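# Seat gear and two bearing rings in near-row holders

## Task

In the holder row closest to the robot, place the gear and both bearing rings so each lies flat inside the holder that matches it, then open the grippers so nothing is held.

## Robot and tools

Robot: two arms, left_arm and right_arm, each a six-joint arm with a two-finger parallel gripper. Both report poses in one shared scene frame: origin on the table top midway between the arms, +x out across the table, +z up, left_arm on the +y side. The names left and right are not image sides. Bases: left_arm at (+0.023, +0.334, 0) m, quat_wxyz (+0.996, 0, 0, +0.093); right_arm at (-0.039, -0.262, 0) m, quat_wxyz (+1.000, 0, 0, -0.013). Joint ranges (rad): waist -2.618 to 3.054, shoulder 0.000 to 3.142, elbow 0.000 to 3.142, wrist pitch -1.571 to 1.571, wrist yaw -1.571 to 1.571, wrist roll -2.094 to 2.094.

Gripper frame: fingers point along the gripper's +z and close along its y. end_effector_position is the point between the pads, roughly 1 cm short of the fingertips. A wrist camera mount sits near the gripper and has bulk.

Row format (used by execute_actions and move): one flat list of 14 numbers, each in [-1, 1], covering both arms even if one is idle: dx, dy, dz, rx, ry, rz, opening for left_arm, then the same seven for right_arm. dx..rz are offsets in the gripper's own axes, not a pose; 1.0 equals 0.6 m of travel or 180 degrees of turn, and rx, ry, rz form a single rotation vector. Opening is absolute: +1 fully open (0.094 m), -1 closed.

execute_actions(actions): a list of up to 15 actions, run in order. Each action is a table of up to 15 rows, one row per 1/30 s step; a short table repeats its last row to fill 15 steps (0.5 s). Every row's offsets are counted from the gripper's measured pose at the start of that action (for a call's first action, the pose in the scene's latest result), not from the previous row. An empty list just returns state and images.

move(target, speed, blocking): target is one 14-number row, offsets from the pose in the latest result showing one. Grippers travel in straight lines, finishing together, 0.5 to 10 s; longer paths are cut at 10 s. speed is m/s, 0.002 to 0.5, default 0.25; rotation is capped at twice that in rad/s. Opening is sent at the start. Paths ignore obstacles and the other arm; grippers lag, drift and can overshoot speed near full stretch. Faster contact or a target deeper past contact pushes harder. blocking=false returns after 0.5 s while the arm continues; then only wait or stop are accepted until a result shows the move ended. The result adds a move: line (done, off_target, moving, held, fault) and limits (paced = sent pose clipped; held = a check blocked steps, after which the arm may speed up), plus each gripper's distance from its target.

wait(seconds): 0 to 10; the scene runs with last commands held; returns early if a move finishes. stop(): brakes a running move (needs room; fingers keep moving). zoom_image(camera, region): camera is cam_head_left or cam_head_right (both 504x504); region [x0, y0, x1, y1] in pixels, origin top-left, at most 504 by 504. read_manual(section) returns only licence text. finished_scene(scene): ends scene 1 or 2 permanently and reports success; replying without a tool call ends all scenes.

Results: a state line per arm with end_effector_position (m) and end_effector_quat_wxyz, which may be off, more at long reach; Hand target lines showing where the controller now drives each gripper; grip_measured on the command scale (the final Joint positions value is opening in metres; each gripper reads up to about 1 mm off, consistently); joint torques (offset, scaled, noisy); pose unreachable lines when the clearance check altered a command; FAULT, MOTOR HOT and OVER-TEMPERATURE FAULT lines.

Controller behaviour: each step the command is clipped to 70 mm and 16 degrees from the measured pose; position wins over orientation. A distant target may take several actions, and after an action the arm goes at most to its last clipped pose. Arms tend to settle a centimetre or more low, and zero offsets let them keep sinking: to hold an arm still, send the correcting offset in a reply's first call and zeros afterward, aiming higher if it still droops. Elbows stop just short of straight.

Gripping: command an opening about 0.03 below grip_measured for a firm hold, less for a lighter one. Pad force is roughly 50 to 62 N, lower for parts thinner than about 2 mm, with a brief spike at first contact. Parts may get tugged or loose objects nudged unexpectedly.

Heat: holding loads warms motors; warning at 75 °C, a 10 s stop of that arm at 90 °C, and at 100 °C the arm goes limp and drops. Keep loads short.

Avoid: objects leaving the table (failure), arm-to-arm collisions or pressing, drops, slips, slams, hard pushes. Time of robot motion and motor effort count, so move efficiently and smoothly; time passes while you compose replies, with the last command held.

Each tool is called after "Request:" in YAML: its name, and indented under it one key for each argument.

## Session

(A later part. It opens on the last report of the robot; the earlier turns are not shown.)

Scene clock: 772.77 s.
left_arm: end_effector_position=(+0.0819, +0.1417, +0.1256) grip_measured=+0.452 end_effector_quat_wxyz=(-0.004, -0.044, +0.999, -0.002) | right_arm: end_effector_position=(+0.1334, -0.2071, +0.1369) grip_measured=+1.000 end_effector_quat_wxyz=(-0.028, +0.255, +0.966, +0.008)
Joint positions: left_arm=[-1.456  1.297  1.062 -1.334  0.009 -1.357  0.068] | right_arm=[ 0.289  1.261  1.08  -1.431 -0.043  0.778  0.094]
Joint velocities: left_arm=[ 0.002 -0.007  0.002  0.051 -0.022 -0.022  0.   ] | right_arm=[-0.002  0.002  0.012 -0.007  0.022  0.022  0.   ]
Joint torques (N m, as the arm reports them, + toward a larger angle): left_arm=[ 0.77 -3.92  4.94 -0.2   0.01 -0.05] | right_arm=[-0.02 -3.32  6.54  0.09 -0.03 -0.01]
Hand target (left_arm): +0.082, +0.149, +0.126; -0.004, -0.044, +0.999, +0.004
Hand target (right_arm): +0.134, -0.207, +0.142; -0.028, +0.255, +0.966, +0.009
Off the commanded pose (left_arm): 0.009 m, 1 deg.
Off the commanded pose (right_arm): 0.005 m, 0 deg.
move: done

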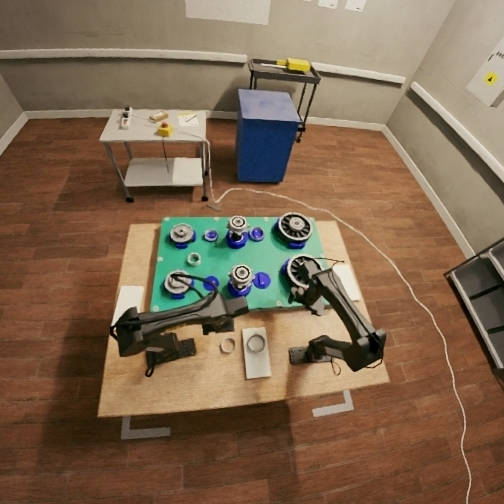

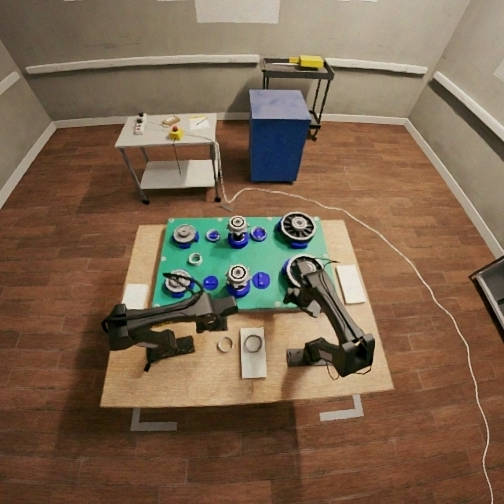

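Request:
move:
  target: [-0.360,0.014,0.015,0,0,0,0.45, 0.299,0.190,0.100,0,-0.0186,0.03,1.0]
  speed: 0.15

Scene clock: 787.23 s.
left_arm: end_effector_position=(+0.2864, +0.1659, +0.1075) grip_measured=+0.452 end_effector_quat_wxyz=(-0.019, -0.045, +0.999, +0.007) | right_arm: end_effector_position=(+0.0278, -0.0274, +0.0847) grip_measured=+1.000 end_effector_quat_wxyz=(-0.004, +0.297, +0.955, -0.013)
Joint positions: left_arm=[-0.751  1.765  1.438 -1.282  0.011 -0.654  0.068] | right_arm=[ 1.309  1.508  1.072 -1.161 -0.009  1.886  0.094]
Joint velocities: left_arm=[ 0.007  0.012 -0.007  0.037  0.081  0.022  0.   ] | right_arm=[-0.012 -0.002 -0.022  0.066 -0.007  0.007  0.   ]
Joint torques (N m, as the arm reports them, + toward a larger angle): left_arm=[ 0.57 -6.43  8.01 -0.08  0.04  0.03] | right_arm=[ 0.43 -5.42  7.08  0.34  0.19  0.16]
Hand target (left_arm): +0.292, +0.164, +0.114; -0.009, -0.044, +0.999, +0.000
Hand target (right_arm): +0.032, -0.019, +0.089; +0.005, +0.301, +0.954, +0.000
Off the commanded pose (left_arm): 0.013 m, 2 deg.
Off the commanded pose (right_arm): 0.011 m, 2 deg.
move: off_target (left_arm, right_arm)

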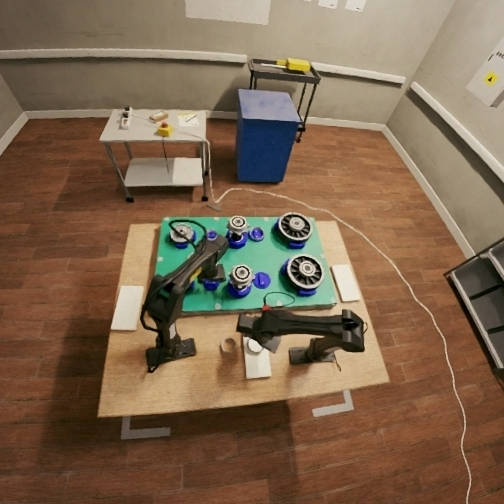

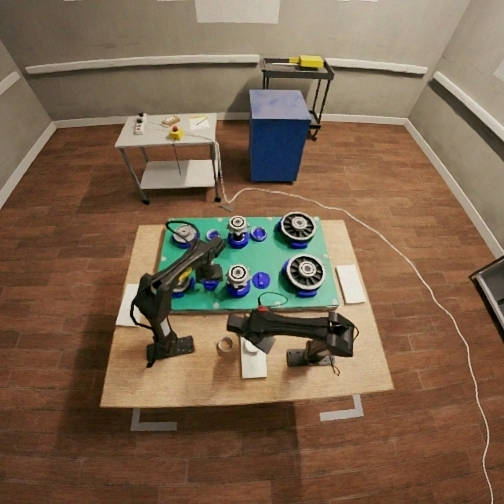

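Request:
move:
  target: [-0.012,-0.002,0.024,0.004,-0.012,0,0.45, 0.005,0.017,0.043,-0.0085,0,0,1.0]
  speed: 0.04

Request:
zoom_image:
  camera: "cam_head_left"
  region: [200, 310, 290, 390]

Scene clock: 795.33 s.
left_arm: end_effector_position=(+0.2905, +0.1634, +0.0931) grip_measured=+0.452 end_effector_quat_wxyz=(-0.008, -0.044, +0.999, -0.001) | right_arm: end_effector_position=(+0.0312, -0.0163, +0.0644) grip_measured=+1.000 end_effector_quat_wxyz=(-0.004, +0.299, +0.954, +0.005)
Joint positions: left_arm=[-0.751  1.765  1.381 -1.199  0.01  -0.653  0.068] | right_arm=[ 1.309  1.537  1.017 -1.04  -0.008  1.889  0.094]
Joint velocities: left_arm=[-0.002 -0.002  0.002  0.037  0.066 -0.022  0.   ] | right_arm=[-0.007 -0.007 -0.012  0.022  0.022 -0.066  0.   ]
Joint torques (N m, as the arm reports them, + toward a larger angle): left_arm=[ 0.23 -6.92  4.86  0.15 -0.06 -0.04] | right_arm=[ 0.37 -5.58  4.22  0.47  0.09  0.02]
Hand target (left_arm): +0.293, +0.165, +0.093; +0.000, -0.045, +0.999, +0.001
Hand target (right_arm): +0.031, -0.018, +0.059; -0.000, +0.297, +0.955, -0.000
Off the commanded pose (left_arm): 0.003 m, 1 deg.
Off the commanded pose (right_arm): 0.006 m, 1 deg.
move: done

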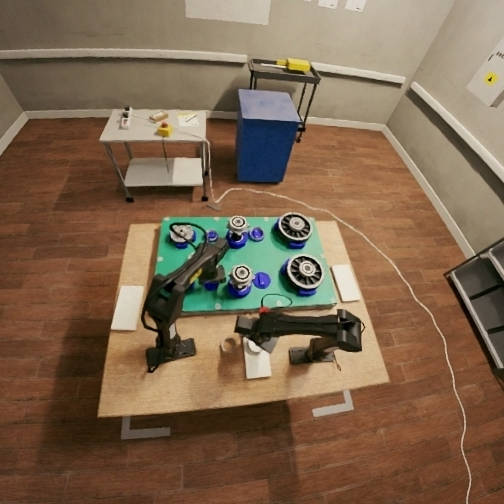

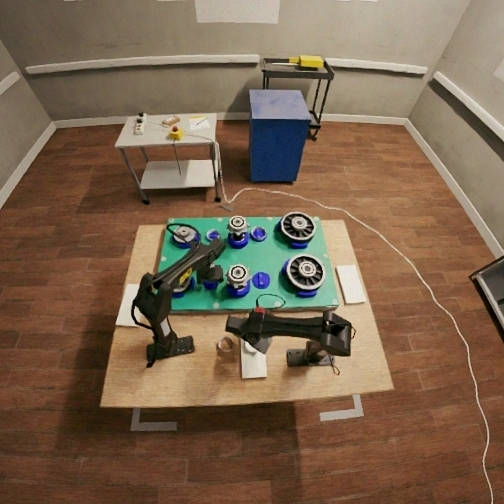

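Region (200, 310, 290, 390) of cam_head_left's 504x504 image, scaled by 5.600, with more detail than that image has.

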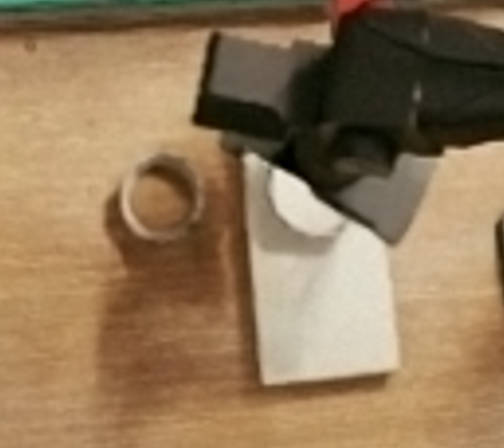

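Request:
execute_actions:
  actions:
    - [[0,0,0,0,0,0,0.42, 0,0,0.010,0,0,0,1.0],[0,0,0,0,0,0,0.39, 0,0,0.012,0,0,0,1.0],[0,0,0,0,0,0,0.36, 0,0,0.014,0,0,0,1.0],[0,0,0,0,0,0,0.33, 0,0,0.016,0,0,0,1.0],[0,0,0,0,0,0,0.30, 0,0,0.018,0,0,0,1.0],[0,0,0,0,0,0,0.27, 0,0,0.020,0,0,0,1.0],[0,0,0,0,0,0,0.24, 0,0,0.022,0,0,0,1.0],[0,0,0,0,0,0,0.21, 0,0,0.024,0,0,0,1.0],[0,0,0,0,0,0,0.18, 0,0,0.026,0,0,0,1.0],[0,0,0,0,0,0,0.15, 0,0,0.028,0,0,0,1.0],[0,0,0,0,0,0,0.13, 0,0,0.030,0,0,0,1.0],[0,0,0,0,0,0,0.11, 0,0,0.032,0,0,0,1.0],[0,0,0,0,0,0,0.09, 0,0,0.034,0,0,0,1.0],[0,0,0,0,0,0,0.07, 0,0,0.036,0,0,0,1.0],[0,0,0,0,0,0,0.05, 0,0,0.038,0,0,0,1.0]]

Request:
wait:
  seconds: 0.4

Scene clock: 803.23 s.
left_arm: end_effector_position=(+0.2901, +0.1675, +0.0931) grip_measured=+0.062 end_effector_quat_wxyz=(-0.007, -0.044, +0.999, +0.010) | right_arm: end_effector_position=(+0.0310, -0.0162, +0.0504) grip_measured=+1.000 end_effector_quat_wxyz=(-0.005, +0.299, +0.954, +0.007)
Joint positions: left_arm=[-0.751  1.765  1.381 -1.209 -0.009 -0.653  0.05 ] | right_arm=[ 1.309  1.551  0.972 -0.978 -0.01   1.889  0.094]
Joint velocities: left_arm=[-0.007 -0.002 -0.012 -0.037 -0.081 -0.051 -0.021] | right_arm=[-0.017  0.081 -0.105  0.139 -0.007 -0.066  0.   ]
Joint torques (N m, as the arm reports them, + toward a larger angle): left_arm=[ 0.03 -6.46  5.5   0.15  0.29 -0.03] | right_arm=[ 0.1  -5.44  4.01  0.49 -0.06  0.04]
Hand target (left_arm): +0.290, +0.163, +0.093; -0.008, -0.044, +0.999, -0.001
Hand target (right_arm): +0.031, -0.016, +0.042; -0.004, +0.299, +0.954, +0.005
Off the commanded pose (left_arm): 0.004 m, 1 deg.
Off the commanded pose (right_arm): 0.009 m, 0 deg.

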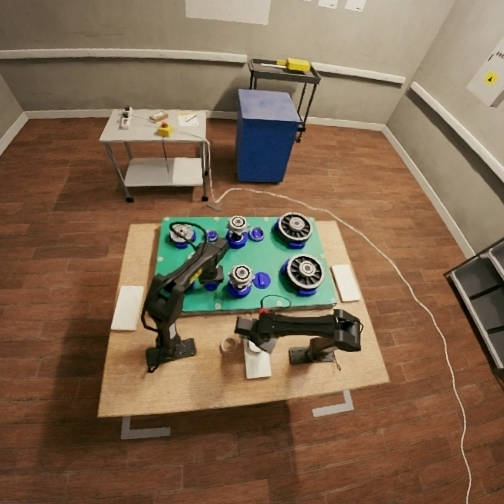

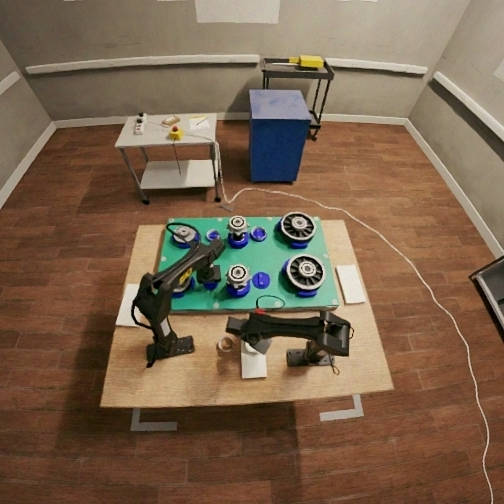

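Scene clock: 803.63 s.
left_arm: end_effector_position=(+0.2901, +0.1679, +0.0931) grip_measured=+0.052 end_effector_quat_wxyz=(-0.007, -0.044, +0.999, +0.011) | right_arm: end_effector_position=(+0.0315, -0.0142, +0.0473) grip_measured=+1.000 end_effector_quat_wxyz=(-0.005, +0.299, +0.954, +0.010)
Joint positions: left_arm=[-0.751  1.765  1.381 -1.21  -0.01  -0.653  0.049] | right_arm=[ 1.309  1.557  0.965 -0.958 -0.01   1.889  0.094]
Joint velocities: left_arm=[-0.012 -0.022 -0.002  0.037 -0.007 -0.081 -0.   ] | right_arm=[-0.002 -0.002  0.007  0.051  0.037  0.007  0.   ]
Joint torques (N m, as the arm reports them, + toward a larger angle): left_arm=[ 0.18 -6.47  5.73  0.07  0.17 -0.01] | right_arm=[ 0.08 -5.7   4.21  0.46  0.02  0.03]
Hand target (left_arm): +0.290, +0.163, +0.093; -0.008, -0.044, +0.999, -0.001
Hand target (right_arm): +0.031, -0.016, +0.042; -0.004, +0.299, +0.954, +0.005
Off the commanded pose (left_arm): 0.005 m, 1 deg.
Off the commanded pose (right_arm): 0.006 m, 1 deg.
wait: 0.40 s; at rest by 0.37 s

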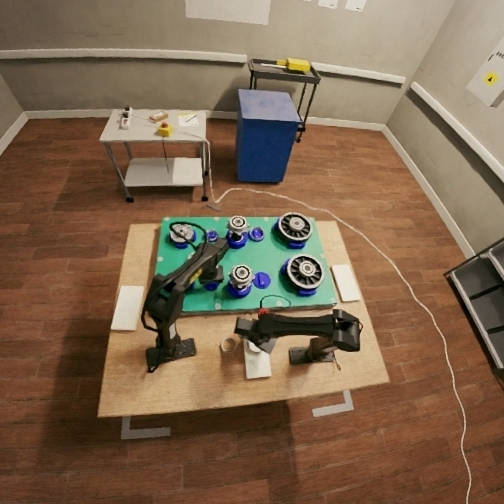

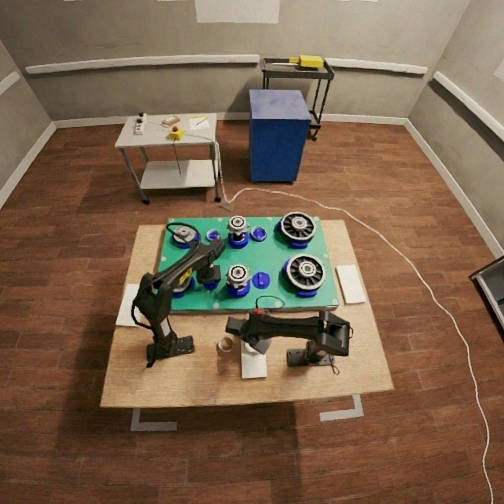

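Request:
execute_actions:
  actions:
    - [[0,0,0,0,0,0,0.04, 0,-0.002,0.010,0.003,0,0,1.0],[0,0,0,0,0,0,0.025, 0,-0.003,0.011,0.004,0,0,1.0],[0,0,0,0,0,0,0.01, 0,-0.004,0.012,0.005,0,0,1.0],[0,0,0,0,0,0,-0.005, 0,-0.005,0.013,0.006,0,0,1.0],[0,0,0,0,0,0,-0.02, 0,-0.005,0.014,0.006,0,0,1.0],[0,0,0,0,0,0,-0.035, 0,-0.005,0.015,0.006,0,0,1.0],[0,0,0,0,0,0,-0.05, 0,-0.005,0.016,0.006,0,0,1.0],[0,0,0,0,0,0,-0.065, 0,-0.005,0.017,0.006,0,0,1.0],[0,0,0,0,0,0,-0.08, 0,-0.005,0.018,0.006,0,0,1.0],[0,0,0,0,0,0,-0.095, 0,-0.005,0.019,0.006,0,0,1.0],[0,0,0,0,0,0,-0.11, 0,-0.005,0.020,0.006,0,0,1.0]]

Request:
wait:
  seconds: 0.3

Scene clock: 811.13 s.
left_arm: end_effector_position=(+0.2898, +0.1677, +0.0931) grip_measured=-0.108 end_effector_quat_wxyz=(-0.007, -0.044, +0.999, +0.010) | right_arm: end_effector_position=(+0.0300, -0.0150, +0.0412) grip_measured=+1.000 end_effector_quat_wxyz=(-0.009, +0.299, +0.954, +0.005)
Joint positions: left_arm=[-0.751  1.765  1.381 -1.211 -0.009 -0.653  0.042] | right_arm=[ 1.309  1.571  0.953 -0.942 -0.017  1.889  0.094]
Joint velocities: left_arm=[ 0.007 -0.007 -0.002 -0.095 -0.022  0.007  0.   ] | right_arm=[-0.027  0.032 -0.027  0.022 -0.007  0.037  0.   ]
Joint torques (N m, as the arm reports them, + toward a larger angle): left_arm=[-0.13 -6.42  5.71  0.03  0.04 -0.05] | right_arm=[-0.12 -5.89  4.07  0.47  0.02 -0.04]
Hand target (left_arm): +0.290, +0.168, +0.093; -0.007, -0.044, +0.999, +0.011
Hand target (right_arm): +0.030, -0.017, +0.035; -0.008, +0.298, +0.954, +0.001
Off the commanded pose (left_arm): 0.000 m, 0 deg.
Off the commanded pose (right_arm): 0.006 m, 0 deg.

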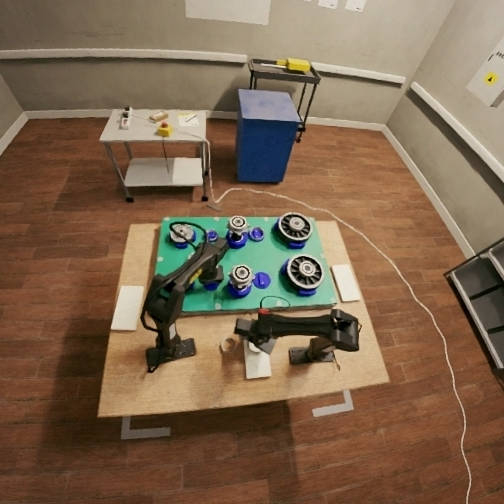

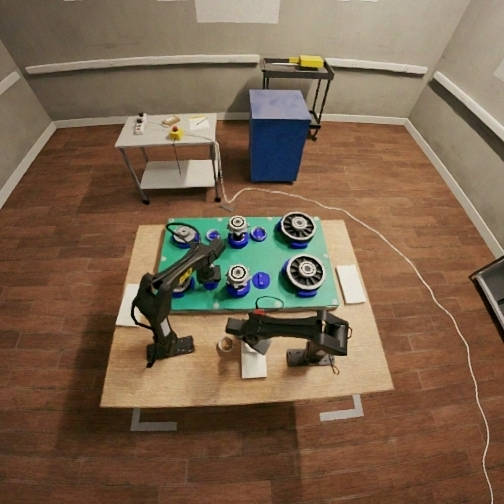

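Scene clock: 811.43 s.
left_arm: end_effector_position=(+0.2898, +0.1677, +0.0931) grip_measured=-0.108 end_effector_quat_wxyz=(-0.007, -0.044, +0.999, +0.010) | right_arm: end_effector_position=(+0.0301, -0.0142, +0.0409) grip_measured=+1.000 end_effector_quat_wxyz=(-0.009, +0.299, +0.954, +0.007)
Joint positions: left_arm=[-0.751  1.765  1.381 -1.211 -0.009 -0.653  0.042] | right_arm=[ 1.309  1.571  0.952 -0.938 -0.017  1.889  0.094]
Joint velocities: left_arm=[-0.007  0.007 -0.007 -0.051  0.007 -0.066  0.   ] | right_arm=[-0.017 -0.002 -0.002  0.022 -0.051 -0.022  0.   ]
Joint torques (N m, as the arm reports them, + toward a larger angle): left_arm=[-0.06 -6.57  5.7  -0.03  0.07 -0.07] | right_arm=[ 0.02 -5.64  4.2   0.42 -0.01  0.03]
Hand target (left_arm): +0.290, +0.168, +0.093; -0.007, -0.044, +0.999, +0.011
Hand target (right_arm): +0.030, -0.017, +0.035; -0.008, +0.298, +0.954, +0.001
Off the commanded pose (left_arm): 0.000 m, 0 deg.
Off the commanded pose (right_arm): 0.006 m, 1 deg.
wait: 0.30 s; at rest by 0.17 s

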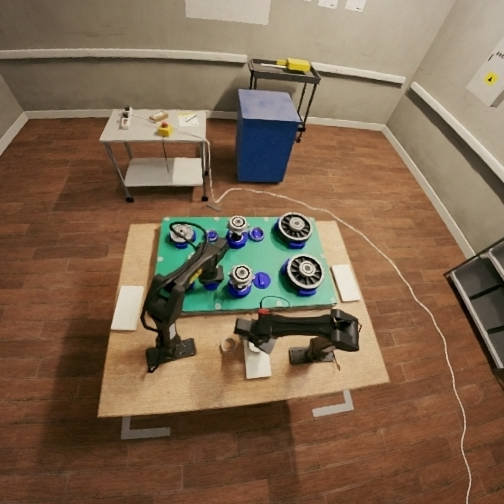

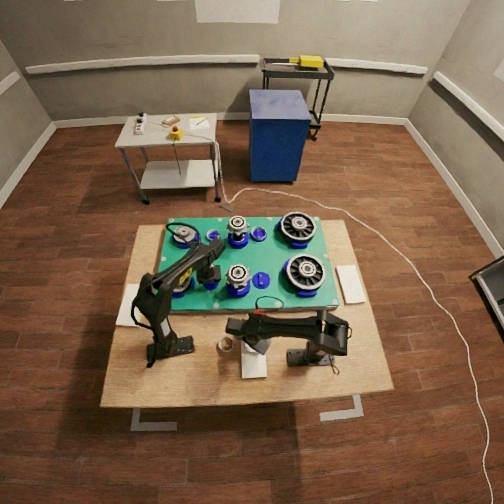

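Request:
execute_actions:
  actions:
    - [[0,0,0,0,0,0,0.0, 0,0,0.004,0,0,0,0.92],[0,0,0,0,0,0,0.1, 0,0,0.004,0,0,0,0.86],[0,0,0,0,0,0,0.2, 0,0,0.004,0,0,0,0.81],[0,0,0,0,0,0,0.3, 0,0,0.004,0,0,0,0.77],[0,0,0,0,0,0,0.3, 0,0,0.004,0,0,0,0.73],[0,0,0.004,0,0,0,0.3, 0,0,0.004,0,0,0,0.70],[0,0,0.006,0,0,0,0.3, 0,0,0.004,0,0,0,0.67],[0,0,0.008,0,0,0,0.3, 0,0,0.004,0,0,0,0.64],[0,0,0.010,0,0,0,0.3, 0,0,0.004,0,0,0,0.62],[0,0,0.012,0,0,0,0.3, 0,0,0.004,0,0,0,0.60],[0,0,0.013,0,0,0,0.3, 0,0,0.004,0,0,0,0.585],[0,0,0.014,0,0,0,0.3, 0,0,0.004,0,0,0,0.57],[0,0,0.014,0,0,0,0.3, 0,0,0.004,0,0,0,0.56],[0,0,0.014,0,0,0,0.3, 0,0,0.004,0,0,0,0.55],[0,0,0.014,0,0,0,0.3, 0,0,0.004,0,0,0,0.545]]

Request:
wait:
  seconds: 0.3

Scene clock: 821.20 s.
left_arm: end_effector_position=(+0.2905, +0.1614, +0.0937) grip_measured=+0.298 end_effector_quat_wxyz=(-0.007, -0.043, +0.999, -0.004) | right_arm: end_effector_position=(+0.0299, -0.0137, +0.0409) grip_measured=+0.577 end_effector_quat_wxyz=(-0.010, +0.298, +0.954, +0.007)
Joint positions: left_arm=[-0.753  1.763  1.381 -1.195  0.014 -0.653  0.061] | right_arm=[ 1.309  1.571  0.952 -0.936 -0.019  1.889  0.074]
Joint velocities: left_arm=[ 0.017 -0.002  0.012  0.051  0.007  0.037 -0.001] | right_arm=[ 0.007 -0.012  0.002  0.022 -0.007 -0.022 -0.   ]
Joint torques (N m, as the arm reports them, + toward a larger angle): left_arm=[ 0.22 -6.13  3.28  0.21 -0.14 -0.05] | right_arm=[ 0.08 -6.18  4.62  0.43 -0.02 -0.01]
Hand target (left_arm): +0.289, +0.168, +0.085; -0.008, -0.044, +0.999, +0.010
Hand target (right_arm): +0.030, -0.014, +0.038; -0.009, +0.299, +0.954, +0.007
Off the commanded pose (left_arm): 0.011 m, 2 deg.
Off the commanded pose (right_arm): 0.002 m, 0 deg.

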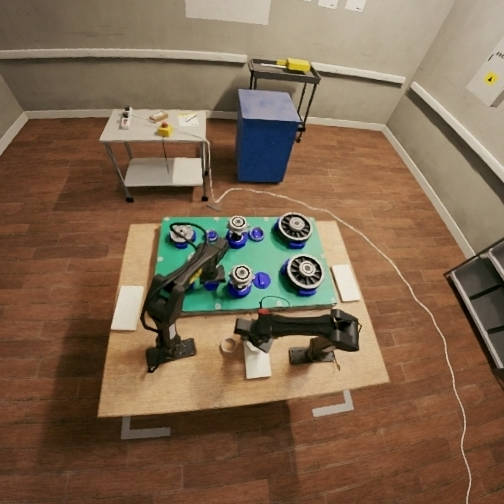

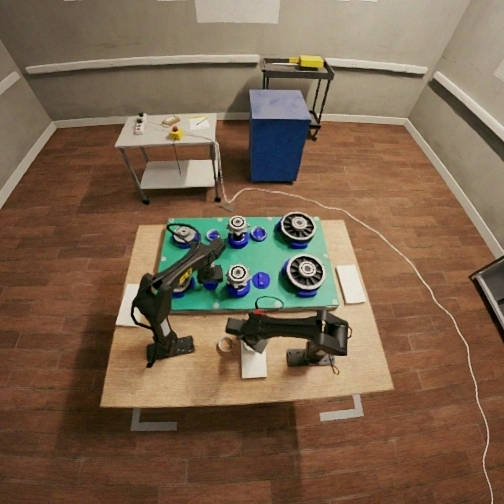

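Scene clock: 821.50 s.
left_arm: end_effector_position=(+0.2905, +0.1614, +0.0937) grip_measured=+0.298 end_effector_quat_wxyz=(-0.007, -0.043, +0.999, -0.004) | right_arm: end_effector_position=(+0.0299, -0.0137, +0.0409) grip_measured=+0.577 end_effector_quat_wxyz=(-0.010, +0.298, +0.954, +0.007)
Joint positions: left_arm=[-0.753  1.763  1.381 -1.195  0.014 -0.653  0.061] | right_arm=[ 1.309  1.571  0.952 -0.936 -0.019  1.889  0.074]
Joint velocities: left_arm=[-0.002 -0.002  0.002  0.022  0.066  0.007  0.   ] | right_arm=[-0.002 -0.002  0.007 -0.022  0.007 -0.022 -0.001]
Joint torques (N m, as the arm reports them, + toward a larger angle): left_arm=[ 0.38 -6.01  3.17  0.19 -0.14 -0.04] | right_arm=[ 0.   -6.07  4.57  0.43 -0.01  0.02]
Hand target (left_arm): +0.289, +0.168, +0.085; -0.008, -0.044, +0.999, +0.010
Hand target (right_arm): +0.030, -0.014, +0.038; -0.009, +0.299, +0.954, +0.007
Off the commanded pose (left_arm): 0.011 m, 2 deg.
Off the commanded pose (right_arm): 0.002 m, 0 deg.
wait: 0.30 s; at rest by 0.17 s

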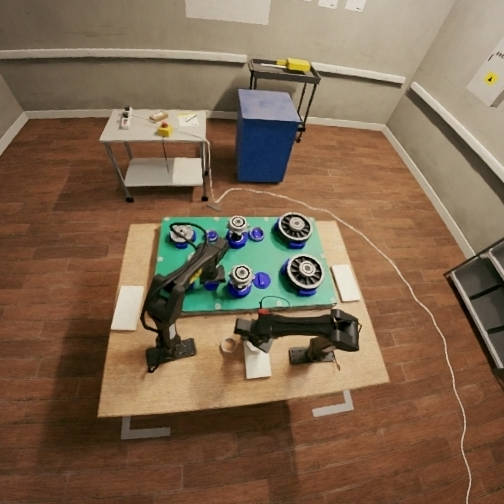

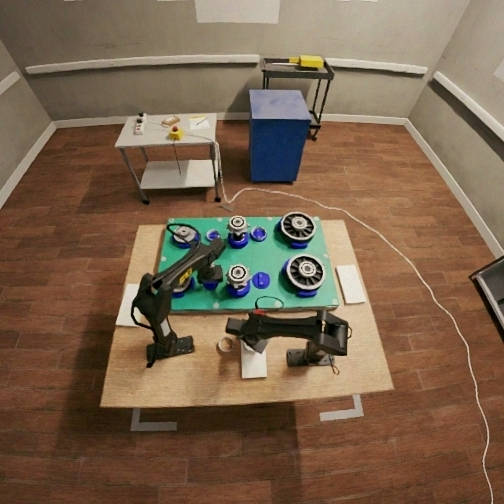

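Request:
execute_actions:
  actions:
    - [[0,0.004,-0.006,0,0,0,0.3, 0,0,-0.010,0,0,0,0.545],[0,0.006,-0.006,0,0,0,0.34, 0,0,-0.016,0,0,0,0.545],[0,0.008,-0.006,0,0,0,0.38, 0,0,-0.022,0,0,0,0.545],[0,0.010,-0.006,0,0,0,0.42, 0,0,-0.028,0,0,0,0.545],[0,0.010,-0.006,0,0,0,0.46, 0,0,-0.034,0,0,0,0.545],[0,0.010,-0.004,0,0,0,0.46, 0,0,-0.040,0,0,0,0.545],[0,0.010,-0.002,0,0,0,0.46, 0,0,-0.046,0,0,0,0.545],[0,0.010,0.0,0,0,0,0.46, 0,0,-0.052,0,0,0,0.545],[0,0.010,0.003,0,0,0,0.46, 0,0,-0.058,0,0,0,0.545],[0,0.010,0.006,0,0,0,0.46, 0,0,-0.064,0,0,0,0.545],[0,0.010,0.009,0,0,0,0.46, 0,0,-0.070,0,0,0,0.545],[0,0.010,0.012,0,0,0,0.46, 0,0,-0.076,0,0,0,0.545],[0,0.010,0.014,0,0,0,0.46, 0,0,-0.082,0,0,0,0.545],[0,0.010,0.015,0,0,0,0.46, 0,0,-0.088,0,0,0,0.545],[0,0.010,0.015,0,0,0,0.46, 0,0,-0.094,0,0,0,0.545]]

Request:
wait:
  seconds: 0.5

Scene clock: 829.53 s.
left_arm: end_effector_position=(+0.2856, +0.1665, +0.0854) grip_measured=+0.458 end_effector_quat_wxyz=(-0.016, -0.042, +0.999, +0.000) | right_arm: end_effector_position=(+0.0311, -0.0089, +0.0768) grip_measured=+0.577 end_effector_quat_wxyz=(-0.010, +0.298, +0.954, +0.013)
Joint positions: left_arm=[-0.746  1.762  1.346 -1.182  0.018 -0.644  0.069] | right_arm=[ 1.309  1.538  1.068 -1.076 -0.02   1.889  0.074]
Joint velocities: left_arm=[-0.002 -0.017 -0.1    0.051  0.081 -0.022 -0.   ] | right_arm=[ 0.012 -0.1    0.369 -0.432  0.007  0.007 -0.001]
Joint torques (N m, as the arm reports them, + toward a larger angle): left_arm=[ 0.99 -6.71  4.94  0.16  0.02 -0.04] | right_arm=[-0.44 -8.32  6.97  0.12 -0.02 -0.01]
Hand target (left_arm): +0.290, +0.167, +0.085; -0.007, -0.043, +0.999, -0.004
Hand target (right_arm): +0.031, -0.015, +0.095; -0.010, +0.299, +0.954, +0.009
Off the commanded pose (left_arm): 0.004 m, 1 deg.
Off the commanded pose (right_arm): 0.021 m, 1 deg.

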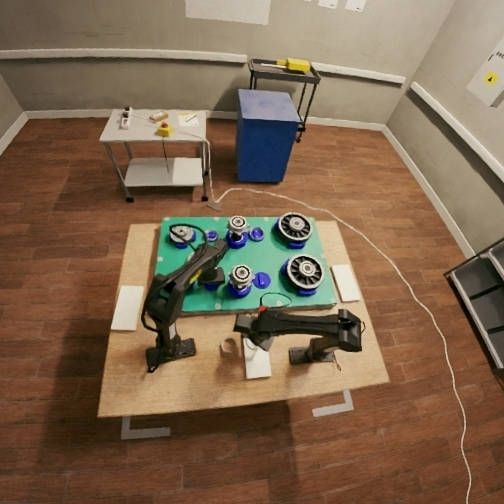

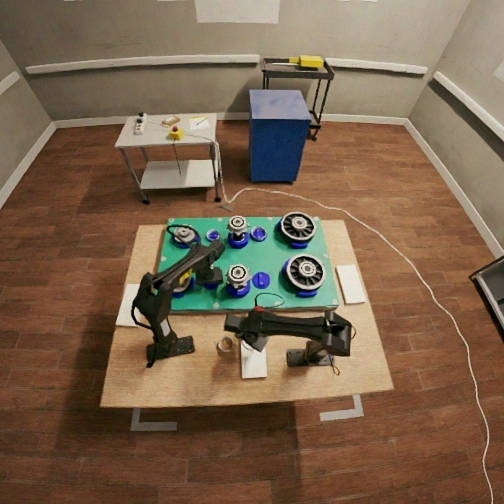

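Scene clock: 830.03 s.
left_arm: end_effector_position=(+0.2870, +0.1656, +0.0846) grip_measured=+0.458 end_effector_quat_wxyz=(-0.013, -0.042, +0.999, -0.002) | right_arm: end_effector_position=(+0.0293, -0.0150, +0.0854) grip_measured=+0.577 end_effector_quat_wxyz=(-0.010, +0.299, +0.954, +0.002)
Joint positions: left_arm=[-0.746  1.762  1.342 -1.171  0.018 -0.644  0.069] | right_arm=[ 1.309  1.527  1.093 -1.133 -0.02   1.889  0.074]
Joint velocities: left_arm=[ 0.002  0.002 -0.007  0.007  0.051 -0.022 -0.   ] | right_arm=[ 0.002 -0.007  0.007  0.022  0.125 -0.007 -0.   ]
Joint torques (N m, as the arm reports them, + toward a larger angle): left_arm=[ 0.63 -6.9   4.93  0.14  0.05 -0.01] | right_arm=[-0.34 -7.59  6.75  0.05  0.    0.  ]
Hand target (left_arm): +0.290, +0.167, +0.085; -0.007, -0.043, +0.999, -0.004
Hand target (right_arm): +0.031, -0.015, +0.095; -0.010, +0.299, +0.954, +0.009
Off the commanded pose (left_arm): 0.003 m, 1 deg.
Off the commanded pose (right_arm): 0.012 m, 1 deg.
wait: 0.50 s; no rest

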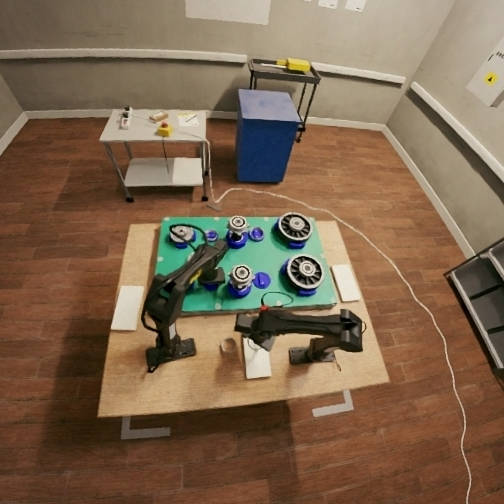

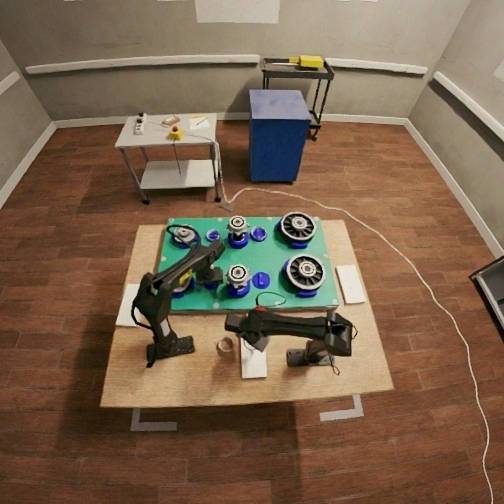

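Now close the left gripper slowly to find the centre.

Request:
execute_actions:
  actions:
    - [[0,0,0,0,0,0,0.43, 0,0,-0.016,0,0,0,0.545],[0,0,0,0,0,0,0.40, 0,0,-0.016,0,0,0,0.545],[0,0,0,0,0,0,0.37, 0,0,-0.016,0,0,0,0.545],[0,0,0,0,0,0,0.34, 0,0,-0.016,0,0,0,0.545],[0,0,0,0,0,0,0.31, 0,0,-0.016,0,0,0,0.545],[0,0,0,0,0,0,0.28, 0,0,-0.016,0,0,0,0.545],[0,0,0,0,0,0,0.25, 0,0,-0.016,0,0,0,0.545],[0,0,0,0,0,0,0.22, 0,0,-0.016,0,0,0,0.545],[0,0,0,0,0,0,0.19, 0,0,-0.016,0,0,0,0.545],[0,0,0,0,0,0,0.16, 0,0,-0.016,0,0,0,0.545],[0,0,0,0,0,0,0.13, 0,0,-0.016,0,0,0,0.545],[0,0,0,0,0,0,0.10, 0,0,-0.016,0,0,0,0.545],[0,0,0,0,0,0,0.07, 0,0,-0.016,0,0,0,0.545],[0,0,0,0,0,0,0.04, 0,0,-0.016,0,0,0,0.545],[0,0,0,0,0,0,0.02, 0,0,-0.016,0,0,0,0.545]]

Request:
wait:
  seconds: 0.3

Scene clock: 839.17 s.
left_arm: end_effector_position=(+0.2868, +0.1687, +0.0846) grip_measured=+0.033 end_effector_quat_wxyz=(-0.012, -0.042, +0.999, +0.006) | right_arm: end_effector_position=(+0.0284, -0.0177, +0.0854) grip_measured=+0.577 end_effector_quat_wxyz=(-0.011, +0.299, +0.954, -0.004)
Joint positions: left_arm=[-0.746  1.762  1.342 -1.178  0.004 -0.644  0.049] | right_arm=[ 1.309  1.527  1.093 -1.145 -0.021  1.889  0.074]
Joint velocities: left_arm=[-0.022 -0.012  0.002  0.051  0.007 -0.037 -0.019] | right_arm=[ 0.017 -0.002  0.002 -0.11  -0.037  0.051  0.   ]
Joint torques (N m, as the arm reports them, + toward a larger angle): left_arm=[ 0.06 -6.39  5.85  0.02  0.15 -0.03] | right_arm=[ 0.02 -6.77  7.18 -0.02 -0.04  0.01]
Hand target (left_arm): +0.287, +0.166, +0.085; -0.013, -0.042, +0.999, -0.002
Hand target (right_arm): +0.029, -0.015, +0.095; -0.010, +0.299, +0.954, +0.002
Off the commanded pose (left_arm): 0.003 m, 1 deg.
Off the commanded pose (right_arm): 0.010 m, 1 deg.

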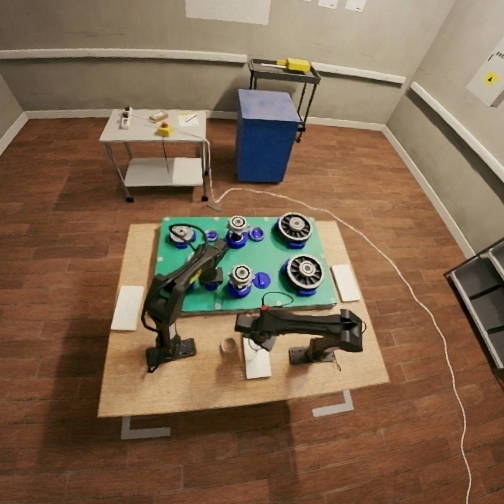

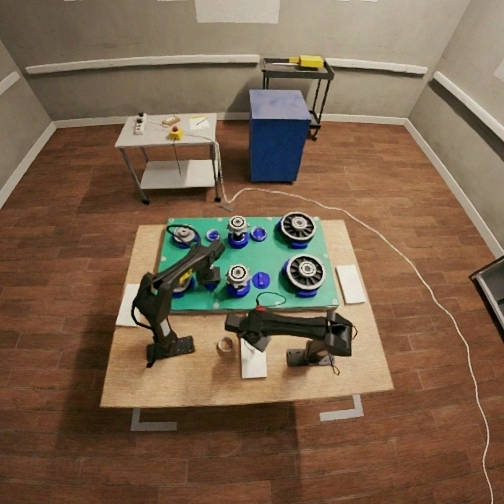

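Scene clock: 839.47 s.
left_arm: end_effector_position=(+0.2869, +0.1688, +0.0846) grip_measured=+0.025 end_effector_quat_wxyz=(-0.012, -0.042, +0.999, +0.006) | right_arm: end_effector_position=(+0.0284, -0.0177, +0.0854) grip_measured=+0.577 end_effector_quat_wxyz=(-0.011, +0.299, +0.954, -0.004)
Joint positions: left_arm=[-0.746  1.762  1.342 -1.178  0.003 -0.644  0.048] | right_arm=[ 1.309  1.527  1.093 -1.145 -0.021  1.889  0.074]
Joint velocities: left_arm=[-0.012  0.017  0.017  0.022  0.022  0.022  0.   ] | right_arm=[ 0.017  0.002 -0.002  0.007 -0.066 -0.007  0.   ]
Joint torques (N m, as the arm reports them, + toward a larger angle): left_arm=[ 0.04 -6.3   5.59  0.    0.12 -0.04] | right_arm=[-0.17 -6.92  7.4   0.03 -0.06  0.  ]
Hand target (left_arm): +0.287, +0.166, +0.085; -0.013, -0.042, +0.999, -0.002
Hand target (right_arm): +0.030, -0.015, +0.095; -0.010, +0.299, +0.954, +0.002
Off the commanded pose (left_arm): 0.003 m, 1 deg.
Off the commanded pose (right_arm): 0.010 m, 1 deg.
wait: 0.30 s; at rest by 0.17 s

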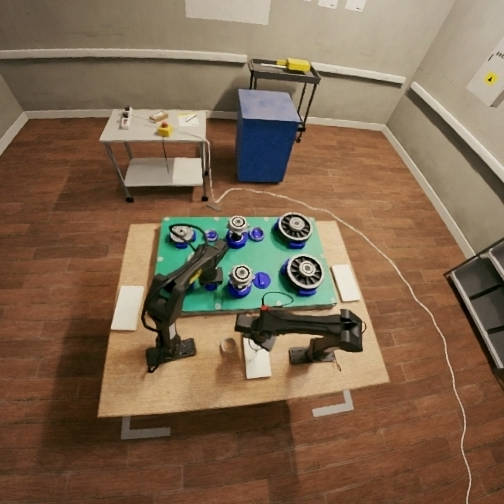

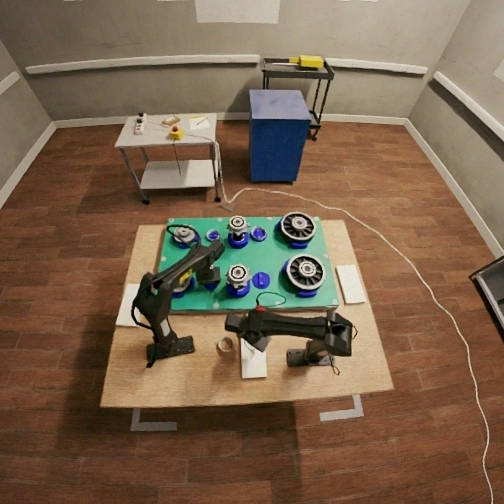

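Request:
move:
  target: [0,0,-0.06,0,-0.006,0,0.45, -0.230,0.024,-0.08,-0.0045,-0.006,0.111,0.545]
  speed: 0.18

Scene clock: 847.93 s.
left_arm: end_effector_position=(+0.2844, +0.1704, +0.1055) grip_measured=+0.448 end_effector_quat_wxyz=(-0.022, -0.042, +0.999, +0.013) | right_arm: end_effector_position=(+0.1483, -0.0824, +0.1241) grip_measured=+0.577 end_effector_quat_wxyz=(-0.006, +0.463, +0.886, +0.000)
Joint positions: left_arm=[-0.746  1.762  1.425 -1.285  0.003 -0.644  0.068] | right_arm=[ 0.781  1.529  1.249 -1.295 -0.011  1.718  0.074]
Joint velocities: left_arm=[ 0.002  0.007  0.012  0.051 -0.081  0.051 -0.001] | right_arm=[ 0.022 -0.002  0.012  0.022  0.051 -0.066 -0.   ]
Joint torques (N m, as the arm reports them, + toward a larger angle): left_arm=[-0.37 -8.43  7.76 -0.22 -0.01 -0.06] | right_arm=[-0.25 -6.05  7.03  0.06  0.09 -0.05]
Hand target (left_arm): +0.287, +0.169, +0.120; -0.002, -0.042, +0.999, +0.006
Hand target (right_arm): +0.150, -0.084, +0.130; -0.001, +0.460, +0.888, -0.003
Off the commanded pose (left_arm): 0.016 m, 2 deg.
Off the commanded pose (right_arm): 0.008 m, 1 deg.
move: off_target (left_arm)

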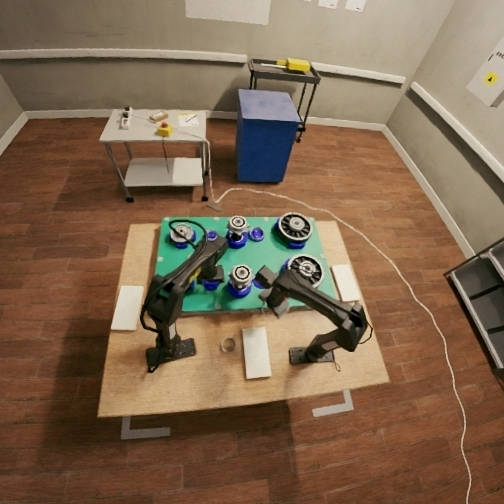

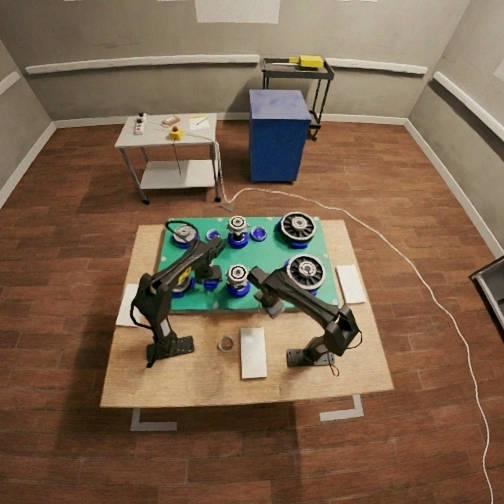

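Request:
move:
  target: [0.308,0.001,-0.005,0.008,-0.014,0,0.45, -0.054,0.068,-0.008,0,0,0.127,0.545]
  speed: 0.2

Scene clock: 859.33 s.
left_arm: end_effector_position=(+0.1056, +0.1538, +0.1129) grip_measured=+0.448 end_effector_quat_wxyz=(-0.001, -0.043, +0.999, -0.005) | right_arm: end_effector_position=(+0.1969, -0.0846, +0.1226) grip_measured=+0.577 end_effector_quat_wxyz=(-0.008, +0.623, +0.782, -0.001)
Joint positions: left_arm=[-1.326  1.278  0.998 -1.281  0.005 -1.225  0.068] | right_arm=[ 0.66   1.667  1.386 -1.296 -0.014  1.979  0.074]
Joint velocities: left_arm=[-0.002 -0.012 -0.002  0.037  0.007 -0.007 -0.   ] | right_arm=[ 0.002 -0.007 -0.002 -0.11  -0.007 -0.007  0.001]
Joint torques (N m, as the arm reports them, + toward a larger angle): left_arm=[-0.82 -3.83  4.85 -0.18 -0.05 -0.09] | right_arm=[-0.45 -7.28  7.12  0.07 -0.02  0.16]
Hand target (left_arm): +0.104, +0.160, +0.114; +0.005, -0.043, +0.999, -0.000
Hand target (right_arm): +0.200, -0.085, +0.128; -0.006, +0.630, +0.777, -0.001
Off the commanded pose (left_arm): 0.006 m, 1 deg.
Off the commanded pose (right_arm): 0.007 m, 1 deg.
move: done

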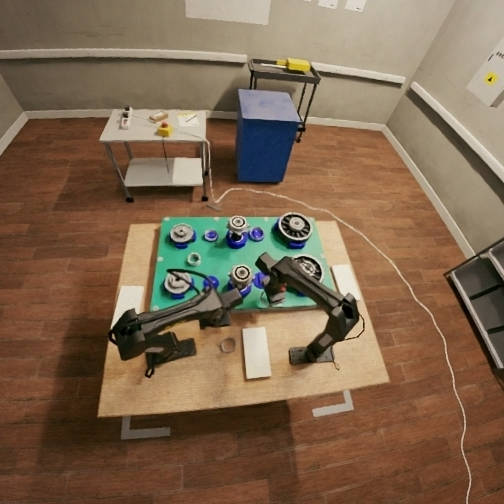

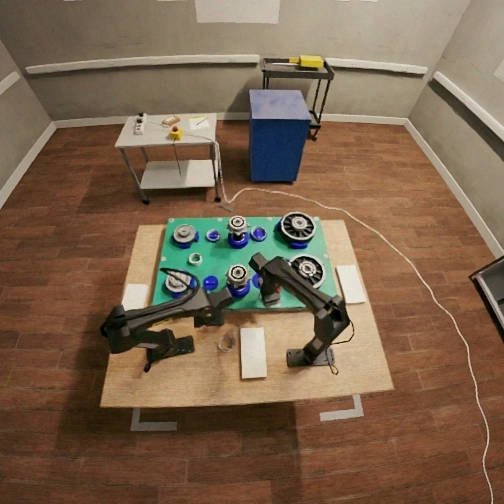

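Request:
move:
  target: [0.130,-0.079,0.095,0,0,0,0.75, -0.021,0.184,-0.014,0,0,0.039,0.545]
  speed: 0.12

Request:
zoom_image:
  camera: "cam_head_left"
  region: [225, 240, 305, 320]

Request:
zoom_image:
  camera: "cam_head_right"
  region: [180, 300, 270, 380]

Scene clock: 871.97 s.
left_arm: end_effector_position=(+0.0331, +0.0988, +0.0609) grip_measured=+0.748 end_effector_quat_wxyz=(-0.004, -0.043, +0.999, -0.008) | right_arm: end_effector_position=(+0.3065, -0.0687, +0.1230) grip_measured=+0.577 end_effector_quat_wxyz=(-0.010, +0.671, +0.741, -0.001)
Joint positions: left_arm=[-1.712  1.455  0.927 -1.026  0.007 -1.612  0.082] | right_arm=[ 0.526  2.073  1.918 -1.424 -0.019  1.971  0.074]
Joint velocities: left_arm=[ 0.002  0.002 -0.012 -0.022  0.037 -0.007 -0.   ] | right_arm=[-0.002 -0.007  0.007  0.007 -0.037  0.007 -0.001]
Joint torques (N m, as the arm reports them, + toward a larger angle): left_arm=[-0.72 -3.67  4.8   0.17 -0.06 -0.02] | right_arm=[ -0.26 -11.88   7.06  -0.02   0.01  -0.07]
Hand target (left_arm): +0.033, +0.099, +0.059; +0.002, -0.043, +0.999, -0.007
Hand target (right_arm): +0.307, -0.071, +0.130; -0.008, +0.670, +0.743, -0.001
Off the commanded pose (left_arm): 0.004 m, 0 deg.
Off the commanded pose (right_arm): 0.007 m, 0 deg.
move: done

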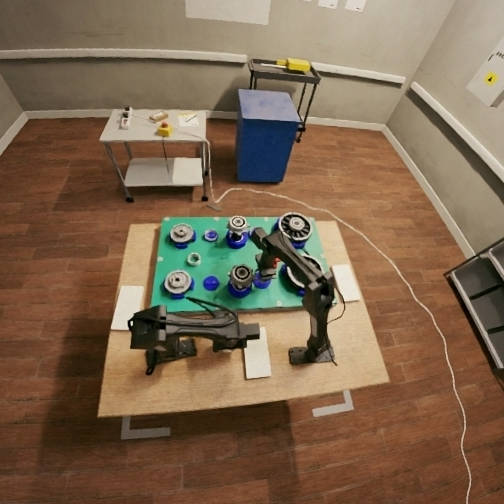

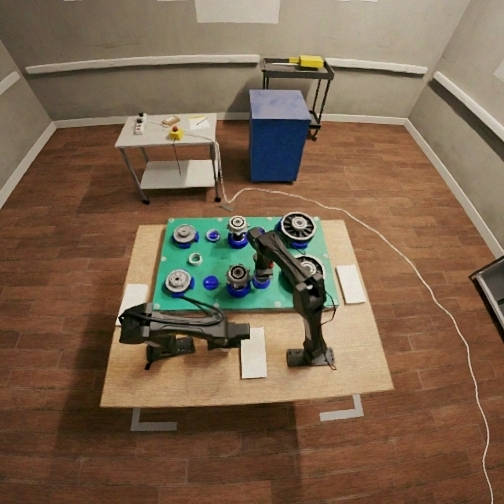

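Region (225, 240, 305, 320) of cam_head_left's 504x504 image, scaled by 6.300, with more detail than that image has.

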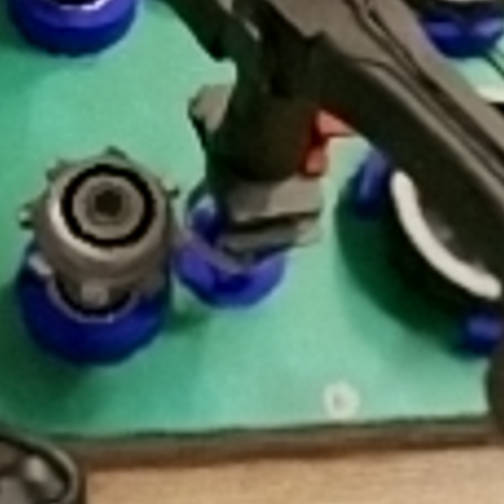

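Region (180, 300, 270, 380) of cam_head_right's 504x504 image, scaled by 5.600, with more detail than that image has.

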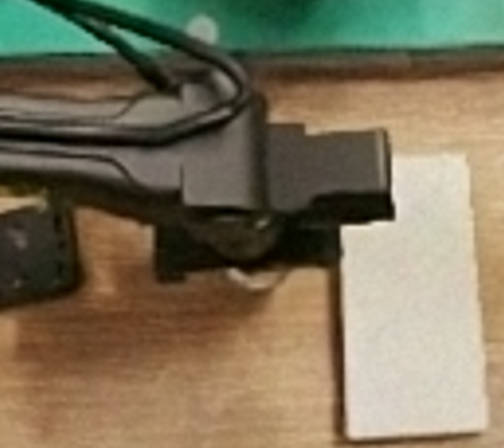

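Request:
move:
  target: [0,0.002,0.075,-0.004,0,0,0.75, -0.001,-0.008,0.025,0,0,0,0.545]
  speed: 0.04

Request:
zoom_image:
  camera: "cam_head_left"
  region: [235, 255, 295, 315]

Request:
zoom_image:
  camera: "cam_head_right"
  region: [235, 255, 295, 315]

Scene clock: 881.37 s.
left_arm: end_effector_position=(+0.0332, +0.0973, +0.0190) grip_measured=+0.748 end_effector_quat_wxyz=(-0.004, -0.044, +0.999, -0.004) | right_arm: end_effector_position=(+0.3015, -0.0711, +0.1015) grip_measured=+0.577 end_effector_quat_wxyz=(-0.015, +0.671, +0.741, -0.013)
Joint positions: left_arm=[-1.712  1.535  0.821 -0.849  0.007 -1.613  0.082] | right_arm=[ 0.526  2.073  1.833 -1.364 -0.02   1.971  0.074]
Joint velocities: left_arm=[-0.007 -0.007 -0.002  0.022  0.051  0.022 -0.001] | right_arm=[ 0.002  0.007 -0.012 -0.066 -0.022 -0.051 -0.   ]
Joint torques (N m, as the arm reports them, + toward a larger angle): left_arm=[-0.27 -3.94  4.45  0.12  0.04 -0.07] | right_arm=[  0.41 -13.75   4.66   0.36  -0.01   0.09]
Hand target (left_arm): +0.032, +0.098, +0.016; -0.004, -0.043, +0.999, -0.002
Hand target (right_arm): +0.302, -0.070, +0.108; -0.010, +0.671, +0.741, -0.001
Off the commanded pose (left_arm): 0.004 m, 0 deg.
Off the commanded pose (right_arm): 0.007 m, 1 deg.
move: done

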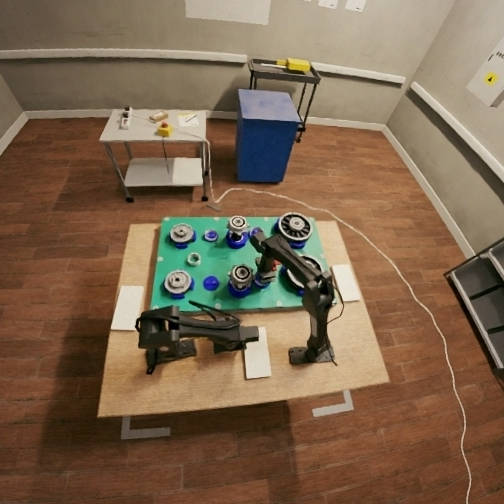

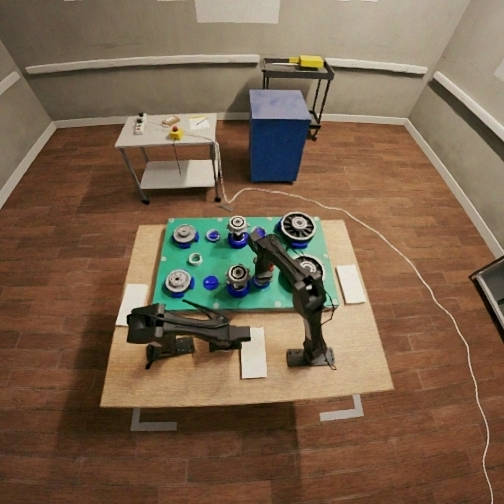

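Region (235, 255, 295, 315) of cam_head_left's 504x504 image, scaled by 8.400, with more detail than that image has.

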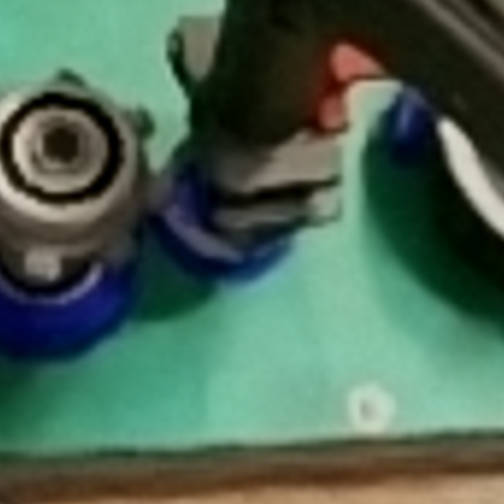

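Region (235, 255, 295, 315) of cam_head_right's 504x504 image, scaled by 8.400, with more detail than that image has.

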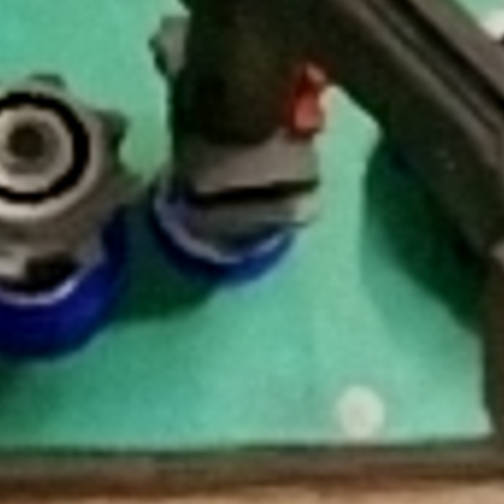

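Request:
execute_actions:
  actions:
    - [[0,0,0.004,0,0,0,0.75, 0,0.001,-0.004,-0.003,0,0,0.545],[0,0,0.006,0,0,0,0.75, 0,0.002,-0.004,-0.006,0,0,0.545],[0,0,0.008,0,0,0,0.75, 0,0.003,-0.004,-0.009,0,0,0.545],[0,0,0.010,0,0,0,0.75, 0,0.004,-0.004,-0.012,-0.002,0,0.545],[0,0,0.012,0,0,0,0.75, 0,0.004,-0.004,-0.014,-0.002,0,0.545],[0,0,0.013,0,0,0,0.75, 0,0.004,-0.004,-0.014,-0.002,0,0.545],[0,0,0.014,0,0,0,0.75, 0,0.004,-0.004,-0.014,-0.002,0,0.545]]

Scene clock: 888.27 s.
left_arm: end_effector_position=(+0.0332, +0.0964, +0.0135) grip_measured=+0.748 end_effector_quat_wxyz=(-0.004, -0.044, +0.999, -0.005) | right_arm: end_effector_position=(+0.3016, -0.0710, +0.1012) grip_measured=+0.577 end_effector_quat_wxyz=(-0.013, +0.671, +0.741, -0.007)
Joint positions: left_arm=[-1.712  1.548  0.809 -0.822  0.007 -1.613  0.082] | right_arm=[ 0.526  2.062  1.814 -1.346 -0.02   1.971  0.074]
Joint velocities: left_arm=[ 0.002 -0.007 -0.012  0.022 -0.022 -0.022  0.   ] | right_arm=[-0.012 -0.027 -0.007 -0.007  0.037 -0.022 -0.   ]
Joint torques (N m, as the arm reports them, + toward a larger angle): left_arm=[ 0.13 -4.05  4.55  0.06  0.07 -0.06] | right_arm=[  0.38 -13.25   4.28   0.49   0.2    0.16]
Hand target (left_arm): +0.033, +0.097, +0.011; -0.004, -0.044, +0.999, -0.004
Hand target (right_arm): +0.304, -0.071, +0.104; +0.001, +0.671, +0.741, +0.001
Off the commanded pose (left_arm): 0.003 m, 0 deg.
Off the commanded pose (right_arm): 0.004 m, 2 deg.

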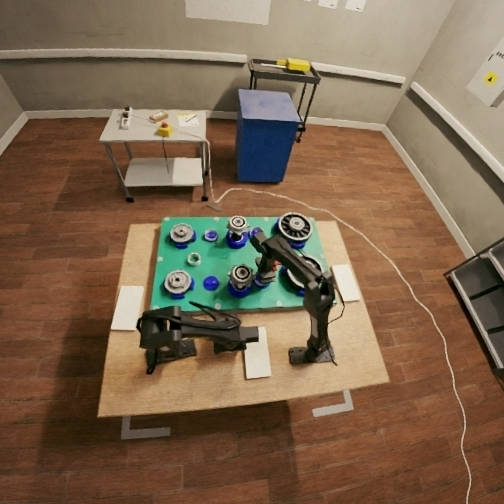

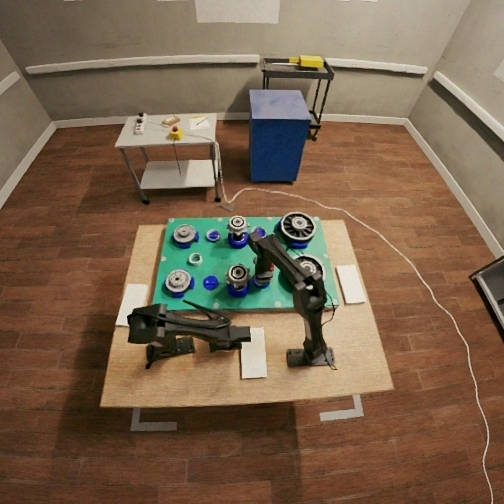

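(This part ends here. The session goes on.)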